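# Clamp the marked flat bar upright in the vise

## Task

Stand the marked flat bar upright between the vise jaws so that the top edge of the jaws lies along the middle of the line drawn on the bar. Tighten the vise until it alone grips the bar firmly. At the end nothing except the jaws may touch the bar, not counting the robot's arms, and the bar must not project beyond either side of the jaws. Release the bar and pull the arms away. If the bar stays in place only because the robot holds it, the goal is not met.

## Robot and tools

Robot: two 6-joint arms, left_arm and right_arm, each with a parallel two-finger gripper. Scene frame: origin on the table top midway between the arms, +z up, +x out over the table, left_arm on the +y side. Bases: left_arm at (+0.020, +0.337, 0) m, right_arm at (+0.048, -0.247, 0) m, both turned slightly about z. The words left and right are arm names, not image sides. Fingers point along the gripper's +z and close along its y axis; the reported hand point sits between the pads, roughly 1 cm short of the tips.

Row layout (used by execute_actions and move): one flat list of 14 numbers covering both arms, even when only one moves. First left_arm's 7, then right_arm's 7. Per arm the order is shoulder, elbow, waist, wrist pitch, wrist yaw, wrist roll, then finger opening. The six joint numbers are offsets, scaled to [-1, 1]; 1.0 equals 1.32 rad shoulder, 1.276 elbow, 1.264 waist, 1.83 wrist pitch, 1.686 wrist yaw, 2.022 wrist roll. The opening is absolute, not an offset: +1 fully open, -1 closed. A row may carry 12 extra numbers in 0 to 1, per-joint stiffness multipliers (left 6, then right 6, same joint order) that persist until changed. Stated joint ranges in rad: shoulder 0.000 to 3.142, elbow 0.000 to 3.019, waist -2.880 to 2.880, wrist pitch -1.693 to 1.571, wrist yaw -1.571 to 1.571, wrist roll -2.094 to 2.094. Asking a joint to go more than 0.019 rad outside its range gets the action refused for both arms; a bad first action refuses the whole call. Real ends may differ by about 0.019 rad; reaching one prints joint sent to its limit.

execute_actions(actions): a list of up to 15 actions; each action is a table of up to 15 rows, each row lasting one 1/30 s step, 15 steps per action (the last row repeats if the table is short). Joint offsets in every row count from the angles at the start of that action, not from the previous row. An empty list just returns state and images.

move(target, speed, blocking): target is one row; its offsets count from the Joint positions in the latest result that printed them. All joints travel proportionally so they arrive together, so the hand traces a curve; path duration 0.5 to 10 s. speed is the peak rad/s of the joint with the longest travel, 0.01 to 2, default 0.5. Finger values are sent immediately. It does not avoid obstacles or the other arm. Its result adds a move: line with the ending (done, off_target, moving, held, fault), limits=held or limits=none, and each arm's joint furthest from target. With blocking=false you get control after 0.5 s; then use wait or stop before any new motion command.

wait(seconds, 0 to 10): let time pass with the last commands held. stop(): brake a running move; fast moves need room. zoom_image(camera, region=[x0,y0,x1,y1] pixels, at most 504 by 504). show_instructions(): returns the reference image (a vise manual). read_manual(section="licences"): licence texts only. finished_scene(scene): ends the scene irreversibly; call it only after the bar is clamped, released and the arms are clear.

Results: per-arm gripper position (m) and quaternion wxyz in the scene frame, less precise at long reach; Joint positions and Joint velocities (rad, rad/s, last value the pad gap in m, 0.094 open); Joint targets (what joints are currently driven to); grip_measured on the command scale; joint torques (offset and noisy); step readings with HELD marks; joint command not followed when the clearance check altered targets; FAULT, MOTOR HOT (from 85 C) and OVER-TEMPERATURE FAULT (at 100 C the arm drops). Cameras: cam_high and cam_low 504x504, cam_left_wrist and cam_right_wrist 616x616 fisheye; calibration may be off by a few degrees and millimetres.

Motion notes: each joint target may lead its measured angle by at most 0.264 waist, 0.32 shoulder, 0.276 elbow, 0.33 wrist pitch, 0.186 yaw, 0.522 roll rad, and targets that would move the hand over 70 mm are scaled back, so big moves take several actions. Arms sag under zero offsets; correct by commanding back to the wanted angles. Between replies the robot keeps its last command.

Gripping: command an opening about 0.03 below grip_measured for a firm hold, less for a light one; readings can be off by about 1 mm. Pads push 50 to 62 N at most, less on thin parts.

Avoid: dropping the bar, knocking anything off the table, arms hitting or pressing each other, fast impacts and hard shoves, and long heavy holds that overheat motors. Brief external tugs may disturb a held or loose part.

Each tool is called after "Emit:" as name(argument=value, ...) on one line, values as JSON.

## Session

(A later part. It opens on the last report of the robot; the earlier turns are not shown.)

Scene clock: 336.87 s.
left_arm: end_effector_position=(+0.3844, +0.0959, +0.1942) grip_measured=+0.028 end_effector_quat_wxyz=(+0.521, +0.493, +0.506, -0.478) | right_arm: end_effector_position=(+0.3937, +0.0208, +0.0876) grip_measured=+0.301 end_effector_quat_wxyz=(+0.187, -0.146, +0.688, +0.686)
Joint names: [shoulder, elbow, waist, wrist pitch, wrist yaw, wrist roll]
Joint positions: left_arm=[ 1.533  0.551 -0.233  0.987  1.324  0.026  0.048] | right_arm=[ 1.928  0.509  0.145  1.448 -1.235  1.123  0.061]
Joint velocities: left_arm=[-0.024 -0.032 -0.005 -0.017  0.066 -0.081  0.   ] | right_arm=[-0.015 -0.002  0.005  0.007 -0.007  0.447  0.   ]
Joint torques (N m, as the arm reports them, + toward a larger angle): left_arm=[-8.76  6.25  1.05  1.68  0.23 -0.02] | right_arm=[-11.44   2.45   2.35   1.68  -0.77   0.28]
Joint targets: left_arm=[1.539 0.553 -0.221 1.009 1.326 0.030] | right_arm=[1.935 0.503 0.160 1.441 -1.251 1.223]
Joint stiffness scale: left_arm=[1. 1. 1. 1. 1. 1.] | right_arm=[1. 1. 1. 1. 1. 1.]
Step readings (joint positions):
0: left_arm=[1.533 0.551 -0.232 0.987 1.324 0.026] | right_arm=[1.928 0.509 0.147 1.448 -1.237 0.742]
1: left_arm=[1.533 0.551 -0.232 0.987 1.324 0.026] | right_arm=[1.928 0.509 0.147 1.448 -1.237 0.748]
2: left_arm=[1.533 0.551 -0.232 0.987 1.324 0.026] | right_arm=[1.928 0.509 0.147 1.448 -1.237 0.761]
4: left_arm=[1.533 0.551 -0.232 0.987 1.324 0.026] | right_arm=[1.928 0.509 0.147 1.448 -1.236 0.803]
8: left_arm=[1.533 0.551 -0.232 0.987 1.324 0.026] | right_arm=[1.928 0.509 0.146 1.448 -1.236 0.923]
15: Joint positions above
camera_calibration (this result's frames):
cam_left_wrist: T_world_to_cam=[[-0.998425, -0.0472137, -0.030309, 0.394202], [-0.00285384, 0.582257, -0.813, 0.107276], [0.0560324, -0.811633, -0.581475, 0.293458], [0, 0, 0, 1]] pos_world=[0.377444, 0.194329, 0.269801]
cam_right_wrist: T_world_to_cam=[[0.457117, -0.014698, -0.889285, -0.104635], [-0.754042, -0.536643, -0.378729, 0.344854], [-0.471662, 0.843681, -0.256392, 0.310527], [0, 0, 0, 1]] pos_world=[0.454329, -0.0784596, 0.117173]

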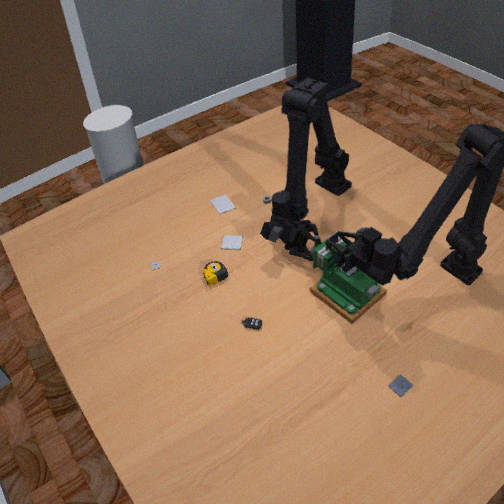

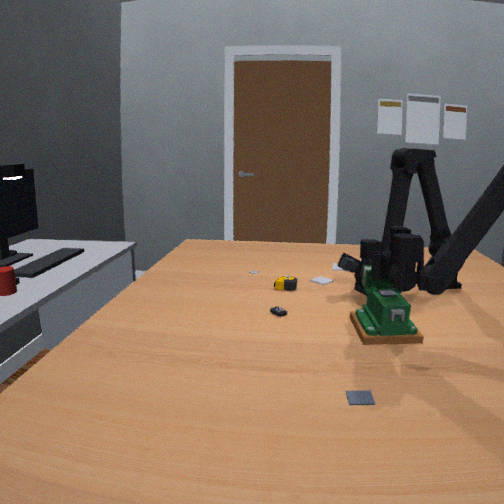

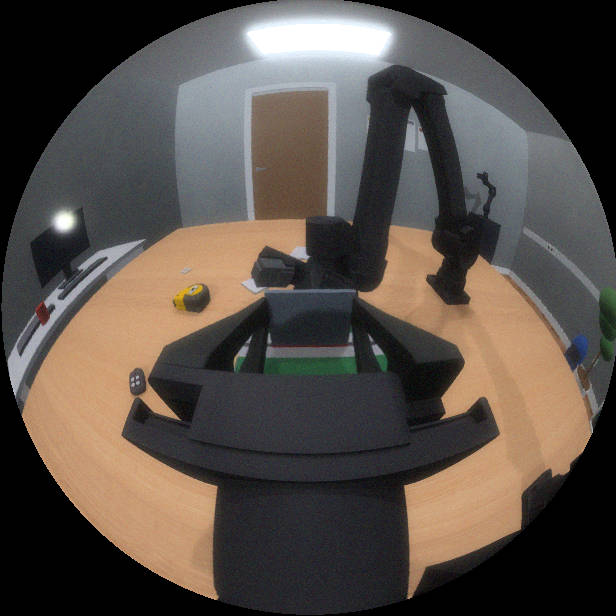

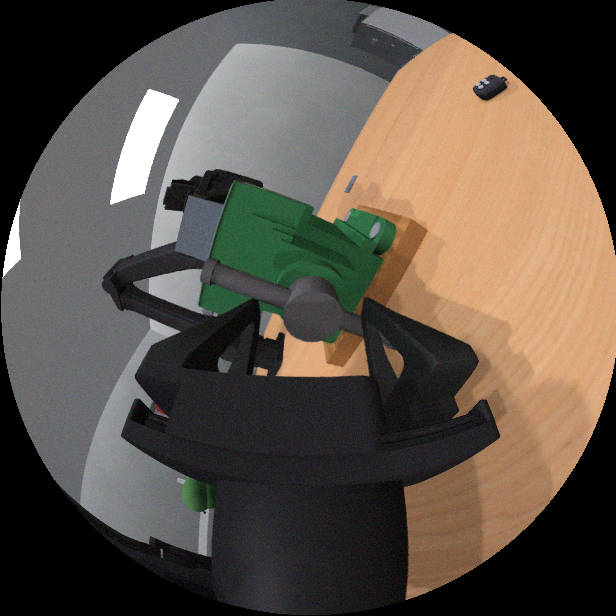

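Emit:
execute_actions(actions=[[[0.005,0.002,0.006,0.012,0.001,0.002,0.0,0.005,-0.005,0.013,-0.004,-0.010,0.065,0.3],[0.005,0.002,0.006,0.012,0.001,0.002,0.0,0.005,-0.005,0.013,-0.004,-0.010,0.08,0.3],[0.005,0.002,0.006,0.012,0.001,0.002,0.0,0.005,-0.005,0.013,-0.004,-0.010,0.095,0.3],[0.005,0.002,0.006,0.012,0.001,0.002,0.0,0.005,-0.005,0.013,-0.004,-0.010,0.11,0.3],[0.005,0.002,0.006,0.012,0.001,0.002,0.0,0.005,-0.005,0.013,-0.004,-0.010,0.125,0.3],[0.005,0.002,0.006,0.012,0.001,0.002,0.0,0.005,-0.005,0.013,-0.004,-0.010,0.14,0.3],[0.005,0.002,0.006,0.012,0.001,0.002,0.0,0.005,-0.005,0.013,-0.004,-0.010,0.155,0.3],[0.005,0.002,0.006,0.012,0.001,0.002,0.0,0.005,-0.005,0.013,-0.004,-0.010,0.17,0.3],[0.005,0.002,0.006,0.012,0.001,0.002,0.0,0.005,-0.005,0.013,-0.004,-0.010,0.185,0.3],[0.005,0.002,0.006,0.012,0.001,0.002,0.0,0.005,-0.005,0.013,-0.004,-0.010,0.20,0.3],[0.005,0.002,0.006,0.012,0.001,0.002,0.0,0.005,-0.005,0.013,-0.004,-0.010,0.215,0.3],[0.005,0.002,0.006,0.012,0.001,0.002,0.0,0.005,-0.005,0.013,-0.004,-0.010,0.23,0.3]]])

Emit:
zoom_image(camera="cam_left_wrist", region=[260, 335, 360, 360])

Scene clock: 340.00 s.
left_arm: end_effector_position=(+0.3844, +0.0958, +0.1942) grip_measured=+0.028 end_effector_quat_wxyz=(+0.522, +0.493, +0.506, -0.478) | right_arm: end_effector_position=(+0.3943, +0.0201, +0.0876) grip_measured=+0.301 end_effector_quat_wxyz=(+0.059, -0.017, +0.703, +0.708)
Joint names: [shoulder, elbow, waist, wrist pitch, wrist yaw, wrist roll]
Joint positions: left_arm=[ 1.533  0.551 -0.233  0.987  1.323  0.026  0.048] | right_arm=[ 1.928  0.509  0.143  1.448 -1.235  1.491  0.061]
Joint velocities: left_arm=[-0.015 -0.007 -0.015 -0.012  0.007  0.007  0.001] | right_arm=[-0.015  0.002  0.005 -0.002  0.007  0.33  -0.001]
Joint torques (N m, as the arm reports them, + toward a larger angle): left_arm=[-8.47  6.24  1.13  1.64  0.19 -0.04] | right_arm=[-11.67   2.47   2.63   1.7   -0.8    0.25]
Joint targets: left_arm=[1.539 0.553 -0.225 1.009 1.325 0.030] | right_arm=[1.935 0.503 0.162 1.441 -1.252 1.588]
Joint stiffness scale: left_arm=[1. 1. 1. 1. 1. 1.] | right_arm=[1. 1. 1. 1. 1. 1.]
Step readings (joint positions):
0: left_arm=[1.533 0.551 -0.233 0.987 1.323 0.026] | right_arm=[1.928 0.509 0.145 1.448 -1.235 1.188]
1: left_arm=[1.533 0.551 -0.233 0.987 1.323 0.026] | right_arm=[1.928 0.509 0.145 1.448 -1.235 1.193]
2: left_arm=[1.533 0.551 -0.233 0.987 1.323 0.026] | right_arm=[1.928 0.509 0.145 1.448 -1.235 1.203]
4: left_arm=[1.533 0.551 -0.233 0.987 1.323 0.026] | right_arm=[1.928 0.509 0.144 1.448 -1.235 1.234]
8: left_arm=[1.533 0.551 -0.233 0.987 1.323 0.026] | right_arm=[1.928 0.509 0.144 1.448 -1.235 1.324]
15: Joint positions above
camera_calibration (this result's frames):
cam_left_wrist: T_world_to_cam=[[-0.998407, -0.0475947, -0.0303081, 0.394264], [-0.0030765, 0.582253, -0.813002, 0.10744], [0.0563416, -0.811613, -0.581472, 0.293228], [0, 0, 0, 1]] pos_world=[0.377445, 0.194195, 0.269802]
cam_right_wrist: T_world_to_cam=[[0.107065, 0.00579953, -0.994235, 0.0418859], [-0.841154, -0.532618, -0.093687, 0.354202], [-0.530091, 0.846336, -0.0521463, 0.316587], [0, 0, 0, 1]] pos_world=[0.461274, -0.0795277, 0.0913374]

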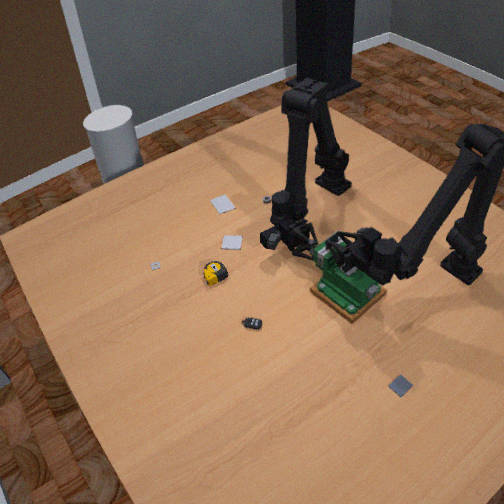

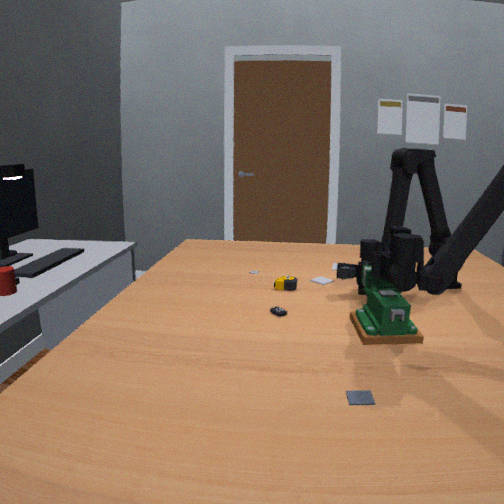

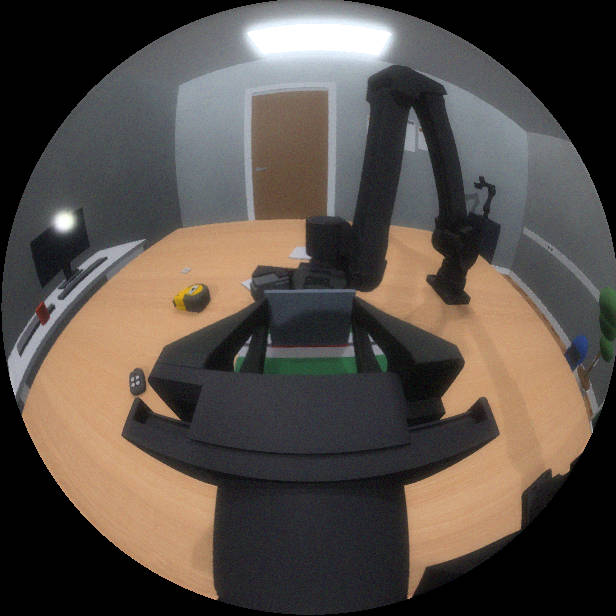

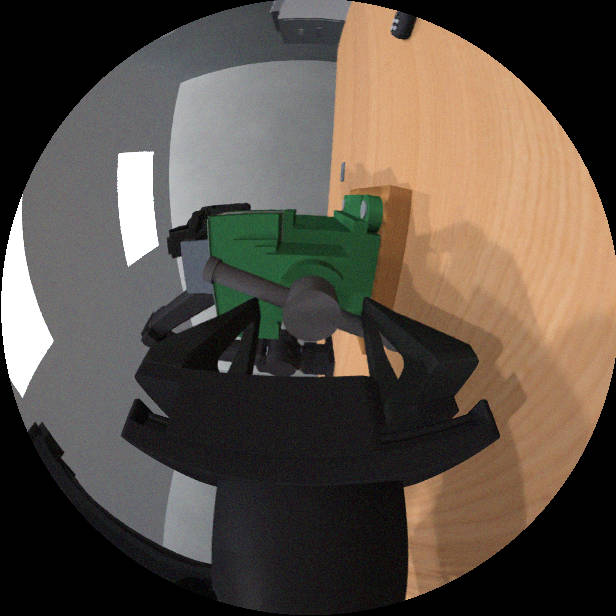

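Region (260, 335, 360, 360) of cam_left_wrist's 616x616 image, scaled by 5.040, with more detail than that image has; it fills the top 126 rows of this view, and the rest is white.

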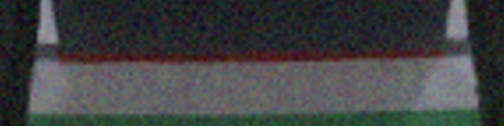

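Emit:
execute_actions(actions=[[[0.005,0.002,0.002,0.012,0.0,0.002,0.0,0.005,-0.005,0.015,-0.004,-0.010,0.065,0.3],[0.005,0.002,0.002,0.012,0.0,0.002,0.0,0.005,-0.005,0.015,-0.004,-0.010,0.085,0.3],[0.005,0.002,0.002,0.012,0.0,0.002,0.0,0.005,-0.005,0.015,-0.004,-0.010,0.105,0.3],[0.005,0.002,0.002,0.012,0.0,0.002,0.0,0.005,-0.005,0.015,-0.004,-0.010,0.125,0.3],[0.005,0.002,0.002,0.012,0.0,0.002,0.0,0.005,-0.005,0.015,-0.004,-0.010,0.145,0.3],[0.005,0.002,0.002,0.012,0.0,0.002,0.0,0.005,-0.005,0.015,-0.004,-0.010,0.165,0.3],[0.005,0.002,0.002,0.012,0.0,0.002,0.0,0.005,-0.005,0.015,-0.004,-0.010,0.185,0.3],[0.005,0.002,0.002,0.012,0.0,0.002,0.0,0.005,-0.005,0.015,-0.004,-0.010,0.205,0.3],[0.005,0.002,0.002,0.012,0.0,0.002,0.0,0.005,-0.005,0.015,-0.004,-0.010,0.225,0.3],[0.005,0.002,0.002,0.012,0.0,0.002,0.0,0.005,-0.005,0.015,-0.004,-0.010,0.245,0.3],[0.005,0.002,0.002,0.012,0.0,0.002,0.0,0.005,-0.005,0.015,-0.004,-0.010,0.265,0.3],[0.005,0.002,0.002,0.012,0.0,0.002,0.0,0.005,-0.005,0.015,-0.004,-0.010,0.285,0.3]]])

Emit:
zoom_image(camera="cam_left_wrist", region=[260, 335, 360, 360])

Scene clock: 343.57 s.
left_arm: end_effector_position=(+0.3845, +0.0956, +0.1942) grip_measured=+0.028 end_effector_quat_wxyz=(+0.522, +0.493, +0.506, -0.478) | right_arm: end_effector_position=(+0.3958, +0.0183, +0.0875) grip_measured=+0.301 end_effector_quat_wxyz=(-0.070, +0.114, +0.694, +0.707)
Joint names: [shoulder, elbow, waist, wrist pitch, wrist yaw, wrist roll]
Joint positions: left_arm=[ 1.533  0.551 -0.233  0.987  1.322  0.026  0.048] | right_arm=[ 1.928  0.509  0.138  1.447 -1.234  1.859  0.061]
Joint velocities: left_arm=[-0.015 -0.007 -0.005  0.002 -0.022 -0.051 -0.   ] | right_arm=[ 0.015 -0.007 -0.083  0.007  0.037  0.476  0.001]
Joint torques (N m, as the arm reports them, + toward a larger angle): left_arm=[-9.83  6.07  0.13  1.69  0.18 -0.01] | right_arm=[-11.6    2.34   3.54   1.78  -0.8    1.39]
Joint targets: left_arm=[1.539 0.553 -0.230 1.009 1.323 0.030] | right_arm=[1.935 0.503 0.162 1.441 -1.252 2.067]
Joint stiffness scale: left_arm=[1. 1. 1. 1. 1. 1.] | right_arm=[1. 1. 1. 1. 1. 1.]
Step readings (joint positions):
0: left_arm=[1.533 0.551 -0.233 0.987 1.323 0.026] | right_arm=[1.928 0.509 0.143 1.448 -1.235 1.554]
1: left_arm=[1.533 0.551 -0.233 0.987 1.322 0.026] | right_arm=[1.928 0.509 0.143 1.448 -1.235 1.559]
2: left_arm=[1.533 0.551 -0.233 0.987 1.322 0.026] | right_arm=[1.928 0.509 0.142 1.448 -1.235 1.570]
4: left_arm=[1.533 0.551 -0.233 0.987 1.322 0.026] | right_arm=[1.928 0.509 0.142 1.448 -1.235 1.610]
8: left_arm=[1.533 0.551 -0.233 0.987 1.322 0.026] | right_arm=[1.928 0.509 0.141 1.447 -1.235 1.727]
15: Joint positions above
camera_calibration (this result's frames):
cam_left_wrist: T_world_to_cam=[[-0.998389, -0.0479757, -0.0303073, 0.394326], [-0.00329915, 0.582249, -0.813004, 0.107603], [0.0566508, -0.811594, -0.581469, 0.292998], [0, 0, 0, 1]] pos_world=[0.377447, 0.194061, 0.269802]
cam_right_wrist: T_world_to_cam=[[-0.257828, 0.0283055, -0.965776, 0.183178], [-0.822008, -0.531736, 0.203863, 0.320925], [-0.507767, 0.846437, 0.160364, 0.29143], [0, 0, 0, 1]] pos_world=[0.45901, -0.0812145, 0.064749]

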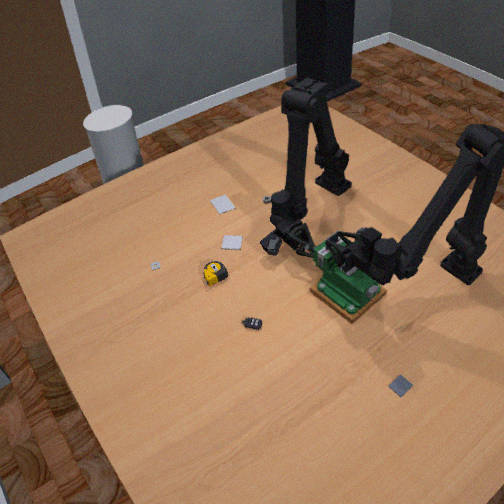

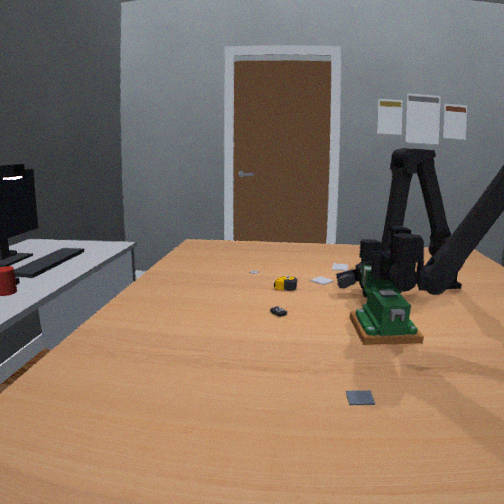

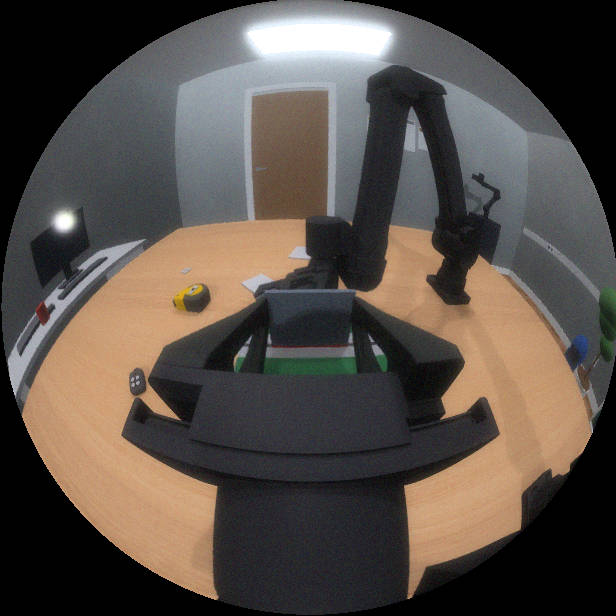

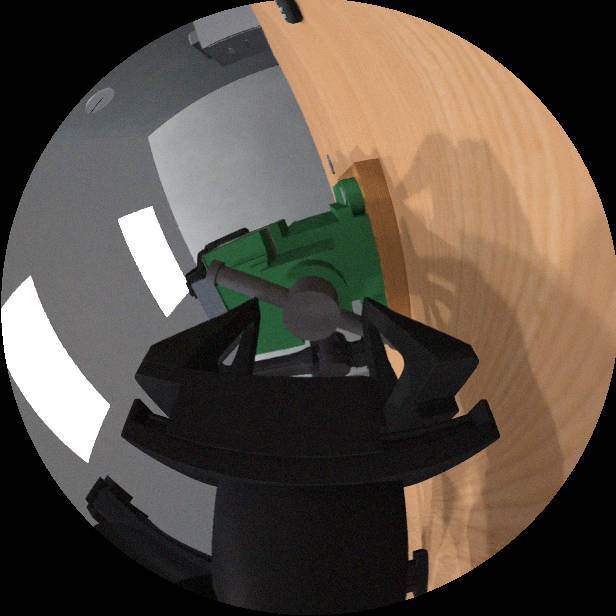

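Region (260, 335, 360, 360) of cam_left_wrist's 616x616 image, scaled by 5.040, with more detail than that image has; it fills the top 126 rows of this view, and the rest is white.

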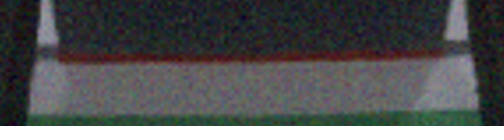

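Emit:
execute_actions(actions=[])

Emit:
zoom_image(camera="cam_left_wrist", region=[262, 338, 312, 356])

Emit:
zoom_image(camera="cam_left_wrist", region=[310, 338, 360, 356])

Scene clock: 344.33 s.
left_arm: end_effector_position=(+0.3845, +0.0956, +0.1942) grip_measured=+0.028 end_effector_quat_wxyz=(+0.522, +0.493, +0.506, -0.478) | right_arm: end_effector_position=(+0.3996, +0.0163, +0.0854) grip_measured=+0.301 end_effector_quat_wxyz=(-0.120, +0.178, +0.682, +0.699)
Joint names: [shoulder, elbow, waist, wrist pitch, wrist yaw, wrist roll]
Joint positions: left_arm=[ 1.533  0.551 -0.233  0.987  1.322  0.026  0.048] | right_arm=[ 1.93   0.509  0.133  1.435 -1.22   2.011  0.061]
Joint velocities: left_arm=[ 0.005  0.007 -0.005 -0.002 -0.037 -0.022 -0.002] | right_arm=[-0.005 -0.007  0.005 -0.007 -0.007 -0.051 -0.001]
Joint torques (N m, as the arm reports them, + toward a larger angle): left_arm=[-9.4   6.36  0.11  1.7   0.16  0.04] | right_arm=[-11.67   2.45   3.46   2.3   -1.43   0.46]
Joint targets: left_arm=[1.539 0.553 -0.230 1.009 1.323 0.030] | right_arm=[1.935 0.503 0.162 1.441 -1.252 2.067]
Joint stiffness scale: left_arm=[1. 1. 1. 1. 1. 1.] | right_arm=[1. 1. 1. 1. 1. 1.]
camera_calibration (this result's frames):
cam_left_wrist: T_world_to_cam=[[-0.998389, -0.0479757, -0.0303073, 0.394326], [-0.00329915, 0.582249, -0.813004, 0.107603], [0.0566508, -0.811594, -0.581469, 0.292998], [0, 0, 0, 1]] pos_world=[0.377447, 0.194061, 0.269802]
cam_right_wrist: T_world_to_cam=[[-0.411366, 0.0419904, -0.910502, 0.238605], [-0.787622, -0.519123, 0.331908, 0.298499], [-0.458726, 0.853667, 0.246622, 0.268358], [0, 0, 0, 1]] pos_world=[0.456361, -0.0841498, 0.0519935]

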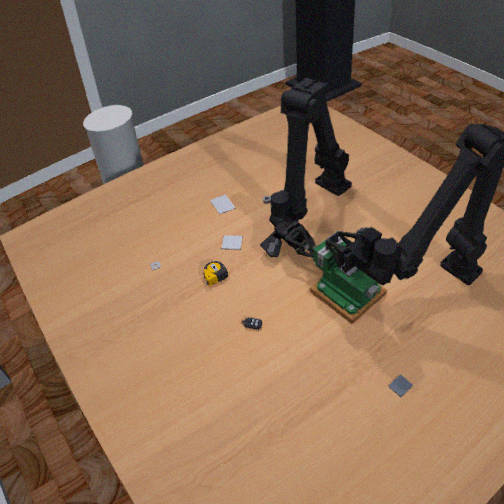

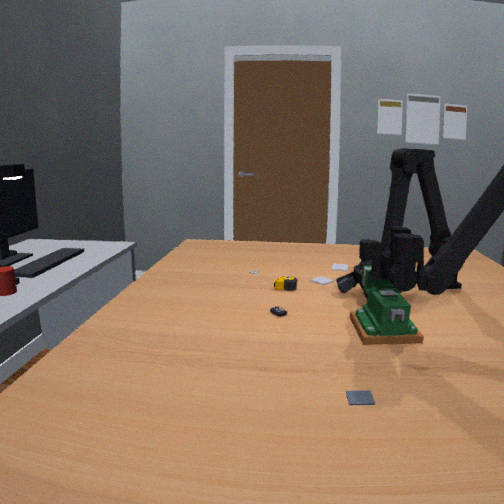

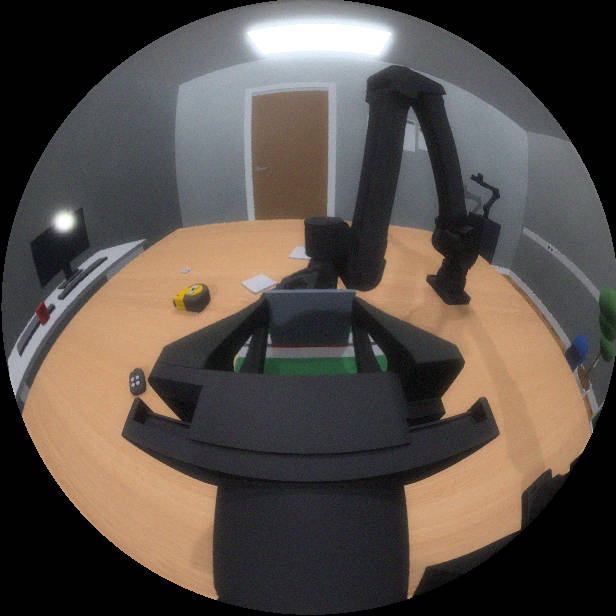

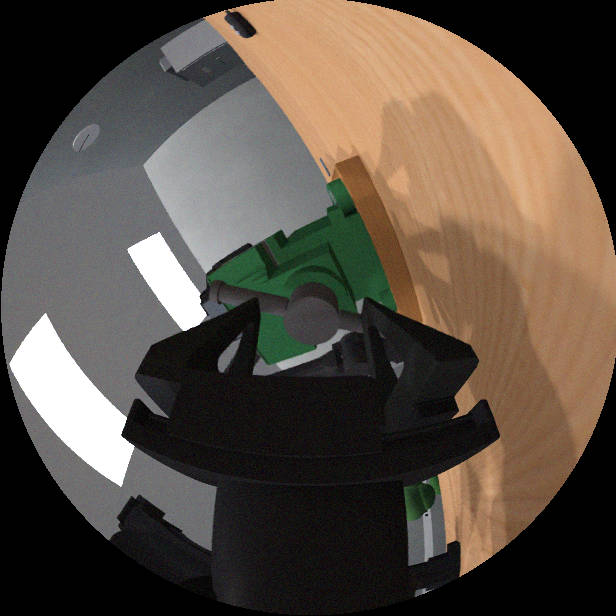

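Region (262, 338, 312, 356) of cam_left_wrist's 616x616 image, scaled by 10.080, with more detail than that image has; it fills the top 181 rows of this view, and the rest is white.

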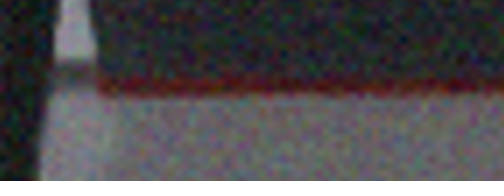

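Region (310, 338, 360, 356) of cam_left_wrist's 616x616 image, scaled by 10.080, with more detail than that image has; it fills the top 181 rows of this view, and the rest is white.

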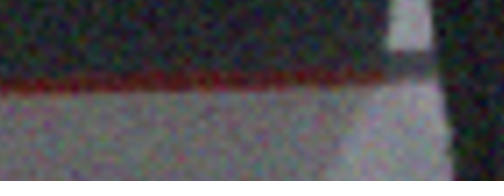

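Emit:
execute_actions(actions=[[[0.005,0.002,0.002,0.012,0.0,0.002,0.0,0.005,-0.004,0.0,0.0,-0.010,0.0,0.3],[0.005,0.002,0.002,0.012,0.0,0.002,0.0,0.005,-0.002,-0.010,0.0,-0.012,-0.02,0.3],[0.005,0.002,0.002,0.012,0.0,0.002,0.0,0.005,0.0,-0.018,0.0,-0.014,-0.08,0.3],[0.005,0.002,0.002,0.012,0.0,0.002,0.0,0.006,0.003,-0.026,-0.001,-0.016,-0.2,0.3],[0.005,0.002,0.002,0.012,0.0,0.002,0.0,0.006,0.006,-0.034,-0.002,-0.016,-0.4,0.3],[0.005,0.002,0.002,0.012,0.0,0.002,0.0,0.007,0.009,-0.042,-0.003,-0.016,-1.0,0.3],[0.005,0.002,0.002,0.012,0.0,0.002,0.0,0.007,0.012,-0.048,-0.004,-0.016,-1.0,0.3],[0.005,0.002,0.002,0.012,0.0,0.002,0.0,0.008,0.015,-0.053,-0.005,-0.016,-1.0,0.3],[0.005,0.002,0.002,0.012,0.0,0.002,0.0,0.008,0.018,-0.053,-0.006,-0.016,-1.0,0.3],[0.005,0.002,0.002,0.012,0.0,0.002,0.0,0.0083,0.020,-0.053,-0.006,-0.016,-1.0,0.3],[0.005,0.002,0.002,0.012,0.0,0.002,0.0,0.0083,0.022,-0.053,-0.006,-0.016,-1.0,0.3]],[[0.005,0.002,0.002,0.012,0.0,0.002,0.0,0.005,0.001,-0.001,-0.001,0,-1.0,0.3]],[[0.005,0.002,0.002,0.012,0.0,0.002,0.0,0.005,0.001,-0.001,-0.001,0,-0.52,0.3]]])

Scene clock: 357.80 s.
left_arm: end_effector_position=(+0.3845, +0.0956, +0.1942) grip_measured=+0.028 end_effector_quat_wxyz=(+0.522, +0.493, +0.506, -0.478) | right_arm: end_effector_position=(+0.4146, -0.0056, +0.0866) grip_measured=+0.301 end_effector_quat_wxyz=(+0.708, -0.704, +0.035, -0.053)
Joint names: [shoulder, elbow, waist, wrist pitch, wrist yaw, wrist roll]
Joint positions: left_arm=[ 1.533  0.551 -0.233  0.987  1.322  0.026  0.048] | right_arm=[ 1.93   0.518  0.069  1.433 -1.245 -1.576  0.061]
Joint velocities: left_arm=[-0.015 -0.012 -0.005 -0.012 -0.022  0.066  0.   ] | right_arm=[ 0.005  0.012 -0.024  0.002 -0.037 -0.418  0.001]
Joint torques (N m, as the arm reports them, + toward a larger angle): left_arm=[-9.28  6.31 -0.51  1.44  0.05 -0.04] | right_arm=[-11.52   3.02   0.52   1.74  -0.09  -0.06]
Joint targets: left_arm=[1.539 0.553 -0.231 1.009 1.322 0.030] | right_arm=[1.936 0.519 0.067 1.432 -1.245 -1.652]
Joint stiffness scale: left_arm=[1. 1. 1. 1. 1. 1.] | right_arm=[1. 1. 1. 1. 1. 1.]
Step readings (joint positions; steps 1 to 15: 1st action; 16 to 30: 2nd action; 31 to 45: 3rd action):
0: left_arm=[1.533 0.551 -0.233 0.987 1.322 0.026] | right_arm=[1.930 0.509 0.133 1.435 -1.220 2.012]
1: left_arm=[1.533 0.551 -0.233 0.987 1.322 0.026] | right_arm=[1.930 0.509 0.131 1.435 -1.219 2.010]
2: left_arm=[1.533 0.551 -0.233 0.987 1.322 0.026] | right_arm=[1.930 0.509 0.129 1.435 -1.222 2.005]
4: left_arm=[1.533 0.551 -0.233 0.987 1.322 0.026] | right_arm=[1.930 0.509 0.123 1.435 -1.240 1.922]
8: left_arm=[1.533 0.551 -0.233 0.987 1.322 0.026] | right_arm=[1.930 0.509 0.095 1.435 -1.245 1.538]
15: left_arm=[1.533 0.551 -0.233 0.987 1.322 0.026] | right_arm=[1.930 0.518 0.069 1.433 -1.245 0.858]
16: left_arm=[1.533 0.551 -0.233 0.987 1.322 0.026] | right_arm=[1.930 0.518 0.069 1.433 -1.245 0.761]
17: left_arm=[1.533 0.551 -0.233 0.987 1.322 0.026] | right_arm=[1.930 0.518 0.069 1.433 -1.245 0.663]
19: left_arm=[1.533 0.551 -0.233 0.987 1.322 0.026] | right_arm=[1.930 0.518 0.069 1.433 -1.245 0.469]
23: left_arm=[1.533 0.551 -0.233 0.987 1.322 0.026] | right_arm=[1.930 0.518 0.069 1.433 -1.245 0.080]
30: left_arm=[1.533 0.551 -0.233 0.987 1.322 0.026] | right_arm=[1.930 0.518 0.069 1.433 -1.245 -0.600]
31: left_arm=[1.533 0.551 -0.233 0.987 1.322 0.026] | right_arm=[1.930 0.518 0.069 1.433 -1.245 -0.697]
32: left_arm=[1.533 0.551 -0.233 0.987 1.322 0.026] | right_arm=[1.930 0.518 0.069 1.433 -1.245 -0.795]
34: left_arm=[1.533 0.551 -0.233 0.987 1.322 0.026] | right_arm=[1.930 0.518 0.069 1.433 -1.245 -0.989]
38: left_arm=[1.533 0.551 -0.233 0.987 1.322 0.026] | right_arm=[1.930 0.518 0.069 1.433 -1.245 -1.346]
45: Joint positions above
camera_calibration (this result's frames):
cam_left_wrist: T_world_to_cam=[[-0.998389, -0.0479757, -0.0303073, 0.394326], [-0.00329915, 0.582249, -0.813004, 0.107603], [0.0566508, -0.811594, -0.581469, 0.292998], [0, 0, 0, 1]] pos_world=[0.377447, 0.194061, 0.269802]
cam_right_wrist: T_world_to_cam=[[-0.0254226, -0.00125554, 0.999676, -0.0789067], [0.735117, -0.677705, 0.0178435, -0.306518], [0.677463, 0.735333, 0.018152, -0.15836], [0, 0, 0, 1]] pos_world=[0.330604, -0.0913804, 0.0872251]

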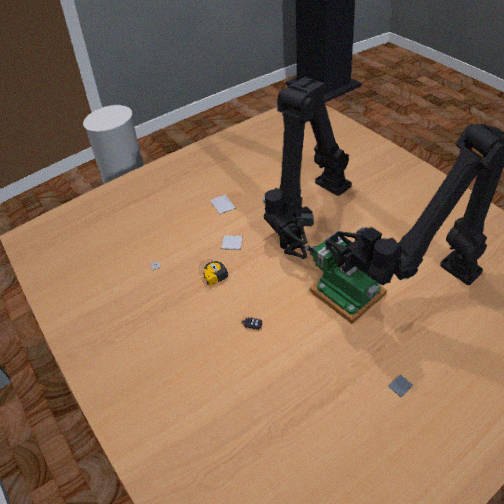

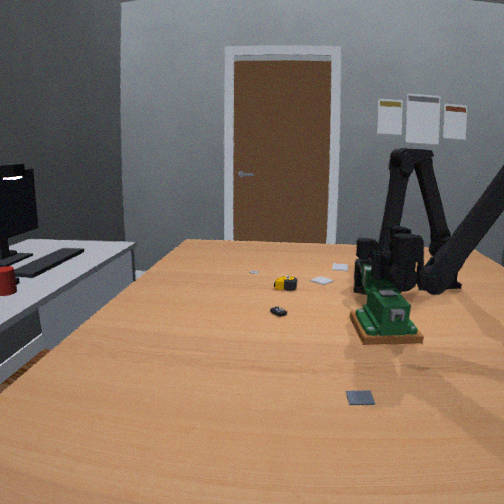

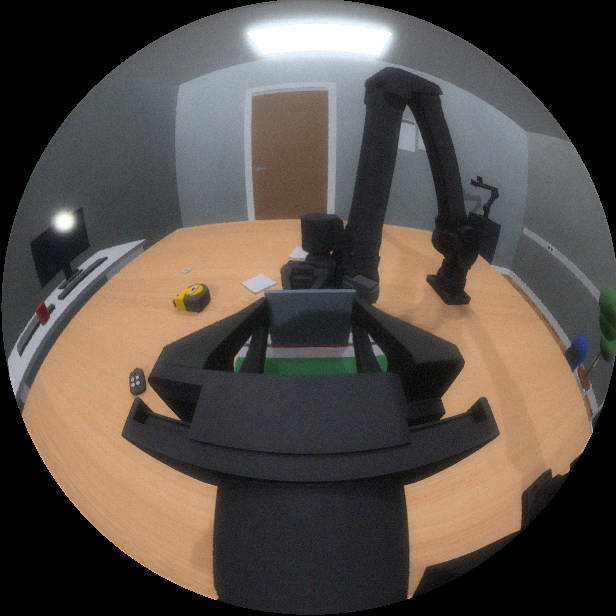

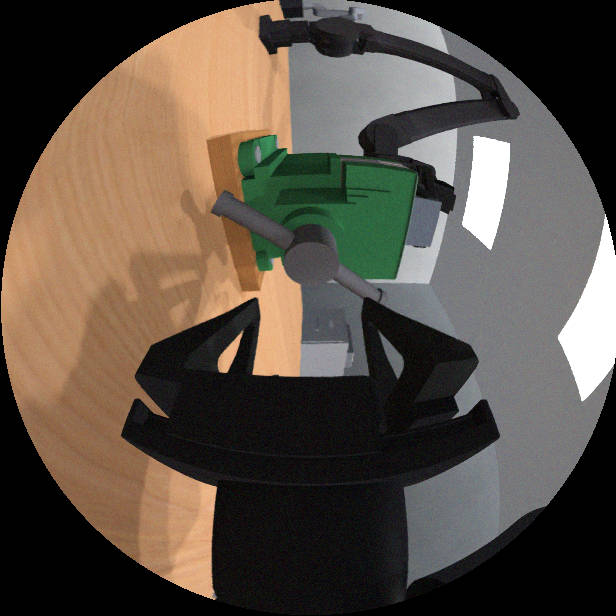

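Emit:
execute_actions(actions=[[[0.005,0.002,0.002,0.012,0.0,0.002,0.0,0.007,0.010,0.007,-0.002,0,-0.09,0.3],[0.005,0.002,0.002,0.012,0.0,0.002,0.0,0.009,0.015,0.014,-0.003,0,-0.09,0.3],[0.005,0.002,0.002,0.012,0.0,0.002,0.0,0.010,0.018,0.021,-0.004,0,-0.09,0.3],[0.005,0.002,0.002,0.012,0.0,0.002,0.0,0.011,0.021,0.028,-0.0045,0,-0.09,0.3],[0.005,0.002,0.002,0.012,0.0,0.002,0.0,0.0114,0.023,0.035,-0.0045,0,-0.09,0.3],[0.005,0.002,0.002,0.012,0.0,0.002,0.0,0.0114,0.025,0.042,-0.0045,0,-0.09,0.3],[0.005,0.002,0.002,0.012,0.0,0.002,0.0,0.0114,0.025,0.049,-0.0045,0,-0.09,0.3],[0.005,0.002,0.002,0.012,0.0,0.002,0.0,0.0114,0.025,0.056,-0.0045,0,-0.09,0.3],[0.005,0.002,0.002,0.012,0.0,0.002,0.0,0.0114,0.025,0.063,-0.0045,0,-0.09,0.3],[0.005,0.002,0.002,0.012,0.0,0.002,0.0,0.0114,0.025,0.070,-0.0045,0,-0.09,0.3],[0.005,0.002,0.002,0.012,0.0,0.002,0.0,0.0114,0.025,0.0745,-0.0045,0,-0.09,0.3],[0.005,0.002,0.002,0.012,0.0,0.002,0.0,0.0114,0.025,0.0745,-0.0045,0,-0.07,0.3],[0.005,0.002,0.002,0.012,0.0,0.002,0.0,0.0114,0.025,0.0745,-0.0045,0,-0.04,0.3],[0.005,0.002,0.002,0.012,0.0,0.002,0.0,0.0114,0.025,0.0745,-0.0045,0,-0.01,0.3],[0.005,0.002,0.002,0.012,0.0,0.002,0.0,0.0114,0.025,0.0745,-0.0045,0,0.02,0.3]],[[0.005,0.002,0.002,0.012,0.0,0.002,0.0,0.005,0.002,0.008,0,-0.004,0.08,0.3],[0.005,0.002,0.002,0.012,0.0,0.002,0.0,0.005,0.002,0.008,0,-0.004,0.10,0.3],[0.005,0.002,0.002,0.012,0.0,0.002,0.0,0.005,0.002,0.008,0,-0.004,0.12,0.3],[0.005,0.002,0.002,0.012,0.0,0.002,0.0,0.005,0.002,0.008,0,-0.004,0.14,0.3],[0.005,0.002,0.002,0.012,0.0,0.002,0.0,0.005,0.002,0.008,0,-0.004,0.16,0.3],[0.005,0.002,0.002,0.012,0.0,0.002,0.0,0.005,0.002,0.008,0,-0.004,0.18,0.3],[0.005,0.002,0.002,0.012,0.0,0.002,0.0,0.005,0.002,0.008,0,-0.004,0.20,0.3],[0.005,0.002,0.002,0.012,0.0,0.002,0.0,0.005,0.002,0.008,0,-0.004,0.215,0.3],[0.005,0.002,0.002,0.012,0.0,0.002,0.0,0.005,0.002,0.008,0,-0.004,0.23,0.3],[0.005,0.002,0.002,0.012,0.0,0.002,0.0,0.005,0.002,0.008,0,-0.004,0.245,0.3],[0.005,0.002,0.002,0.012,0.0,0.002,0.0,0.005,0.002,0.008,0,-0.004,0.26,0.3]]])

Scene clock: 363.33 s.
left_arm: end_effector_position=(+0.3845, +0.0956, +0.1942) grip_measured=+0.028 end_effector_quat_wxyz=(+0.522, +0.493, +0.506, -0.478) | right_arm: end_effector_position=(+0.3964, +0.0285, +0.0888) grip_measured=+0.302 end_effector_quat_wxyz=(+0.709, -0.700, +0.069, +0.045)
Joint names: [shoulder, elbow, waist, wrist pitch, wrist yaw, wrist roll]
Joint positions: left_arm=[ 1.533  0.551 -0.233  0.987  1.322  0.026  0.048] | right_arm=[ 1.931  0.531  0.161  1.432 -1.241 -1.378  0.061]
Joint velocities: left_arm=[-0.005 -0.002 -0.015 -0.002 -0.051  0.007  0.   ] | right_arm=[-0.015 -0.002 -0.015 -0.012 -0.022 -0.007  0.   ]
Joint torques (N m, as the arm reports them, + toward a larger angle): left_arm=[-9.09  6.43  0.6   1.54  0.09 -0.01] | right_arm=[-11.71   3.33   1.58   1.87  -0.55   2.56]
Joint targets: left_arm=[1.539 0.553 -0.231 1.009 1.322 0.030] | right_arm=[1.937 0.534 0.170 1.433 -1.252 -1.151]
Joint stiffness scale: left_arm=[1. 1. 1. 1. 1. 1.] | right_arm=[1. 1. 1. 1. 1. 1.]
Step readings (joint positions; steps 1 to 15: 1st action; 16 to 30: 2nd action):
0: left_arm=[1.533 0.551 -0.233 0.987 1.322 0.026] | right_arm=[1.930 0.518 0.069 1.433 -1.245 -1.636]
1: left_arm=[1.533 0.551 -0.233 0.987 1.322 0.026] | right_arm=[1.930 0.518 0.069 1.433 -1.245 -1.652]
2: left_arm=[1.533 0.551 -0.233 0.987 1.322 0.026] | right_arm=[1.930 0.518 0.069 1.433 -1.245 -1.670]
4: left_arm=[1.533 0.551 -0.233 0.987 1.322 0.026] | right_arm=[1.930 0.518 0.074 1.433 -1.245 -1.696]
8: left_arm=[1.533 0.551 -0.233 0.987 1.322 0.026] | right_arm=[1.930 0.527 0.108 1.433 -1.245 -1.724]
15: left_arm=[1.533 0.551 -0.233 0.987 1.322 0.026] | right_arm=[1.930 0.531 0.160 1.433 -1.245 -1.677]
16: left_arm=[1.533 0.551 -0.233 0.987 1.322 0.026] | right_arm=[1.930 0.531 0.161 1.433 -1.247 -1.648]
17: left_arm=[1.533 0.551 -0.233 0.987 1.322 0.026] | right_arm=[1.930 0.531 0.161 1.433 -1.248 -1.618]
19: left_arm=[1.533 0.551 -0.233 0.987 1.322 0.026] | right_arm=[1.930 0.531 0.161 1.433 -1.249 -1.553]
23: left_arm=[1.533 0.551 -0.233 0.987 1.322 0.026] | right_arm=[1.930 0.531 0.161 1.433 -1.241 -1.415]
30: Joint positions above
camera_calibration (this result's frames):
cam_left_wrist: T_world_to_cam=[[-0.998389, -0.0479757, -0.0303073, 0.394326], [-0.00329915, 0.582249, -0.813004, 0.107603], [0.0566508, -0.811594, -0.581469, 0.292998], [0, 0, 0, 1]] pos_world=[0.377447, 0.194061, 0.269802]
cam_right_wrist: T_world_to_cam=[[0.161012, -0.0137858, 0.986856, -0.153874], [0.781661, -0.608687, -0.136036, -0.27681], [0.602562, 0.79329, -0.0872301, -0.133736], [0, 0, 0, 1]] pos_world=[0.321731, -0.0645207, 0.102529]

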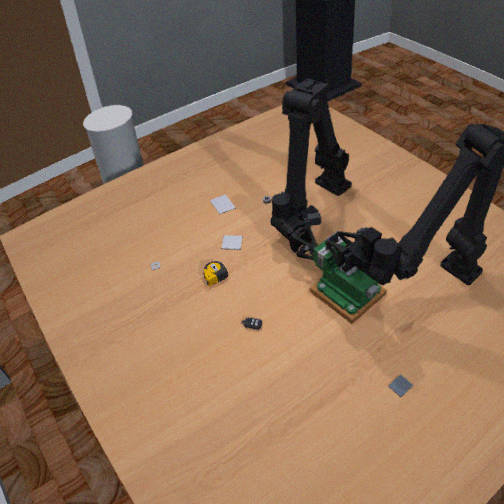

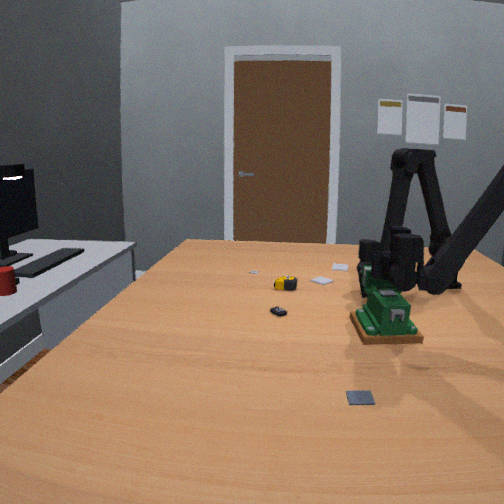

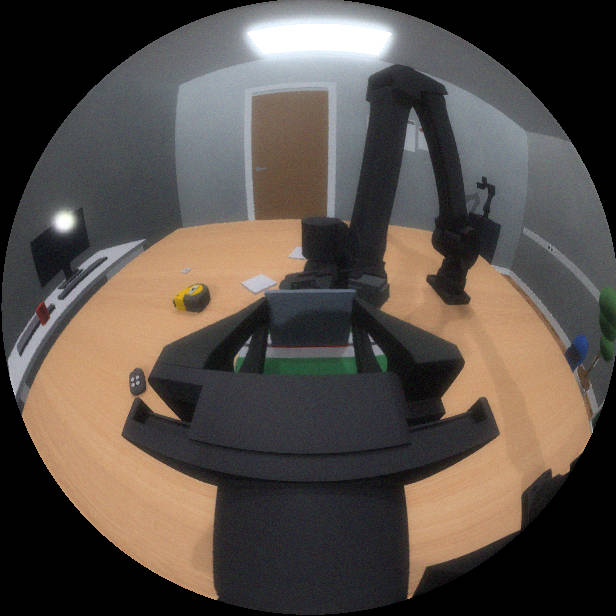

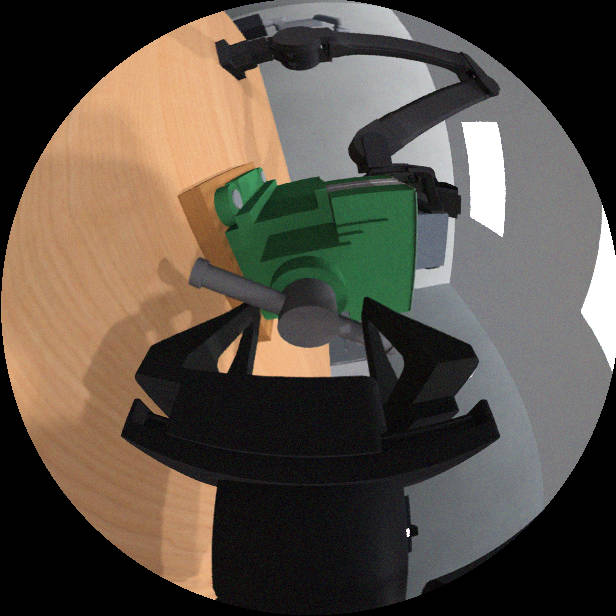

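Emit:
execute_actions(actions=[[[0.005,0.002,0.002,0.012,0.0,0.002,0.0,0.005,0.002,0.008,0,-0.006,0.118,0.3],[0.005,0.002,0.002,0.012,0.0,0.002,0.0,0.005,0.002,0.008,0,-0.006,0.124,0.3],[0.005,0.002,0.002,0.012,0.0,0.002,0.0,0.005,0.002,0.008,0,-0.006,0.130,0.3],[0.005,0.002,0.002,0.012,0.0,0.002,0.0,0.005,0.002,0.008,0,-0.006,0.134,0.3],[0.005,0.002,0.002,0.012,0.0,0.002,0.0,0.005,0.002,0.008,0,-0.006,0.134,0.3],[0.005,0.002,0.002,0.012,0.0,0.002,0.0,0.005,0.002,0.008,0,-0.006,0.134,0.3],[0.005,0.002,0.002,0.012,0.0,0.002,0.1,0.005,0.002,0.006,0,-0.004,0.09,0.3],[0.005,0.002,0.002,0.012,0.0,0.002,0.25,0.005,0.002,0.004,0,-0.003,0.04,0.3],[0.005,0.002,0.002,0.012,0.0,0.002,0.4,0.005,0.002,0.002,0,-0.002,-0.02,0.3],[0.005,0.002,0.002,0.012,0.0,0.002,0.55,0.005,0.002,0.0,0,-0.002,-0.08,0.3],[0.005,0.002,0.002,0.012,0.0,0.002,0.7,0.005,0.002,0.0,0,-0.002,-0.14,0.3],[0.005,0.002,0.002,0.012,0.0,0.002,0.85,0.005,0.002,0.0,0,-0.002,-0.19,0.3],[0.005,0.002,0.002,0.012,0.0,0.002,1.0,0.005,0.002,-0.004,0,-0.002,-0.19,0.3],[0.005,0.002,0.002,0.012,0.0,0.002,1.0,0.005,0.002,-0.010,0,-0.002,-0.19,0.3],[0.005,0.002,0.002,0.012,0.0,0.002,1.0,0.005,0.002,-0.016,0,-0.002,-0.19,0.3]]])

Emit:
zoom_image(camera="cam_left_wrist", region=[230, 280, 390, 385])

Scene clock: 367.80 s.
left_arm: end_effector_position=(+0.3846, +0.0956, +0.1942) grip_measured=+1.000 end_effector_quat_wxyz=(+0.522, +0.493, +0.507, -0.478) | right_arm: end_effector_position=(+0.3965, +0.0279, +0.0888) grip_measured=+0.301 end_effector_quat_wxyz=(+0.710, -0.703, -0.017, -0.042)
Joint names: [shoulder, elbow, waist, wrist pitch, wrist yaw, wrist roll]
Joint positions: left_arm=[ 1.533  0.551 -0.233  0.987  1.322  0.026  0.094] | right_arm=[ 1.931  0.531  0.159  1.435 -1.242 -1.622  0.061]
Joint velocities: left_arm=[-0.005 -0.007 -0.015 -0.012 -0.051 -0.022  0.   ] | right_arm=[-0.015 -0.007 -0.044 -0.012  0.051 -0.842  0.   ]
Joint torques (N m, as the arm reports them, + toward a larger angle): left_arm=[-8.92  5.89  0.02  1.8   0.08  0.04] | right_arm=[-11.8    3.39  -0.66   1.72  -0.15  -0.05]
Joint targets: left_arm=[1.539 0.553 -0.231 1.009 1.322 0.030] | right_arm=[1.937 0.534 0.140 1.433 -1.244 -1.762]
Joint stiffness scale: left_arm=[1. 1. 1. 1. 1. 1.] | right_arm=[1. 1. 1. 1. 1. 1.]
Step readings (joint positions):
0: left_arm=[1.533 0.551 -0.233 0.987 1.322 0.026] | right_arm=[1.931 0.531 0.161 1.432 -1.241 -1.377]
1: left_arm=[1.533 0.551 -0.233 0.987 1.322 0.026] | right_arm=[1.931 0.531 0.161 1.432 -1.241 -1.375]
2: left_arm=[1.533 0.551 -0.233 0.987 1.322 0.026] | right_arm=[1.931 0.531 0.161 1.432 -1.241 -1.372]
4: left_arm=[1.533 0.551 -0.233 0.987 1.322 0.026] | right_arm=[1.931 0.531 0.161 1.433 -1.241 -1.364]
8: left_arm=[1.533 0.551 -0.233 0.987 1.322 0.026] | right_arm=[1.931 0.531 0.160 1.435 -1.240 -1.368]
15: Joint positions above
camera_calibration (this result's frames):
cam_left_wrist: T_world_to_cam=[[-0.99837, -0.0483566, -0.0303069, 0.394421], [-0.00352154, 0.582246, -0.813005, 0.107688], [0.0569602, -0.811573, -0.581468, 0.292876], [0, 0, 0, 1]] pos_world=[0.377475, 0.194062, 0.269802]
cam_right_wrist: T_world_to_cam=[[-0.08327, -0.00561477, 0.996511, -0.0581124], [0.789087, -0.611094, 0.0624942, -0.297729], [0.608611, 0.791538, 0.0553164, -0.148386], [0, 0, 0, 1]] pos_world=[0.320404, -0.0648136, 0.0847241]

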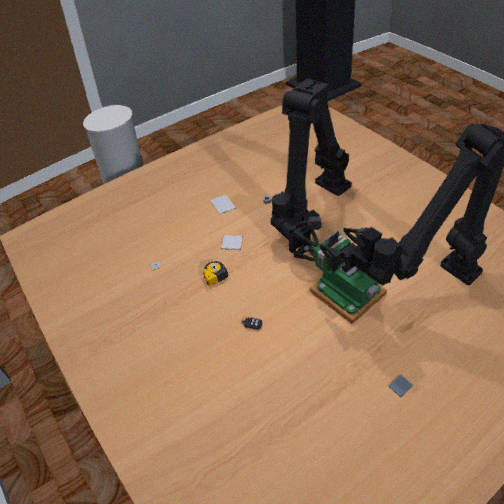

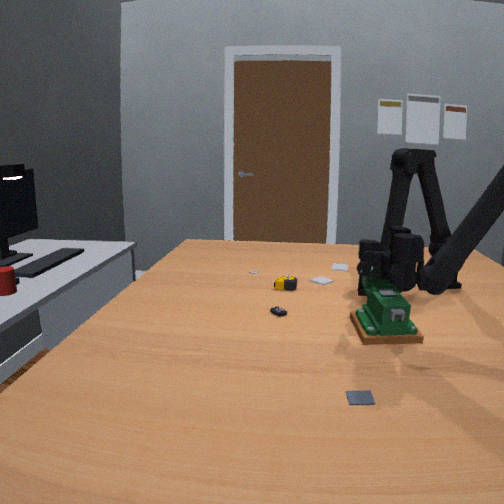

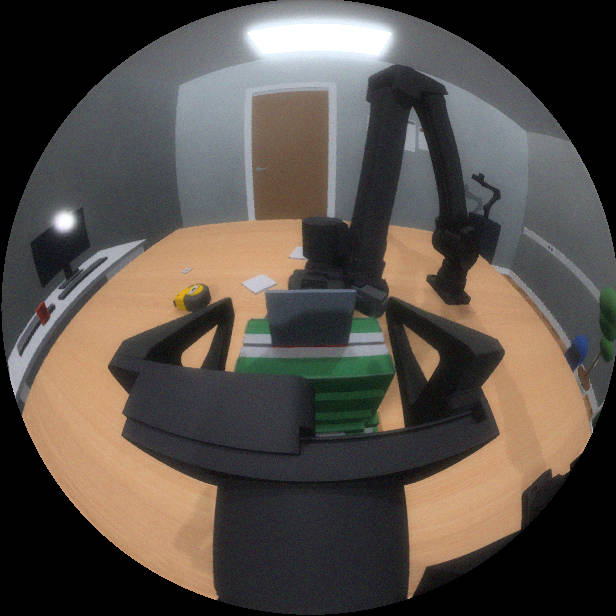

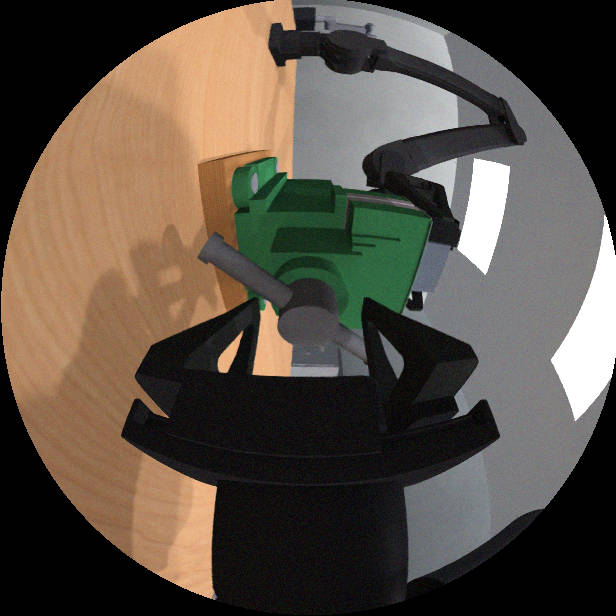

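Region (230, 280, 390, 385) of cam_left_wrist's 616x616 image, scaled by 3.150, with more detail than that image has; it fills the top 331 rows of this view, and the rest is white.

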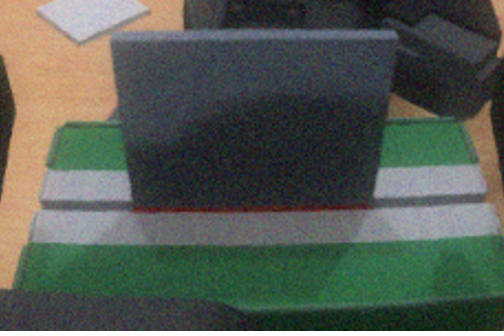

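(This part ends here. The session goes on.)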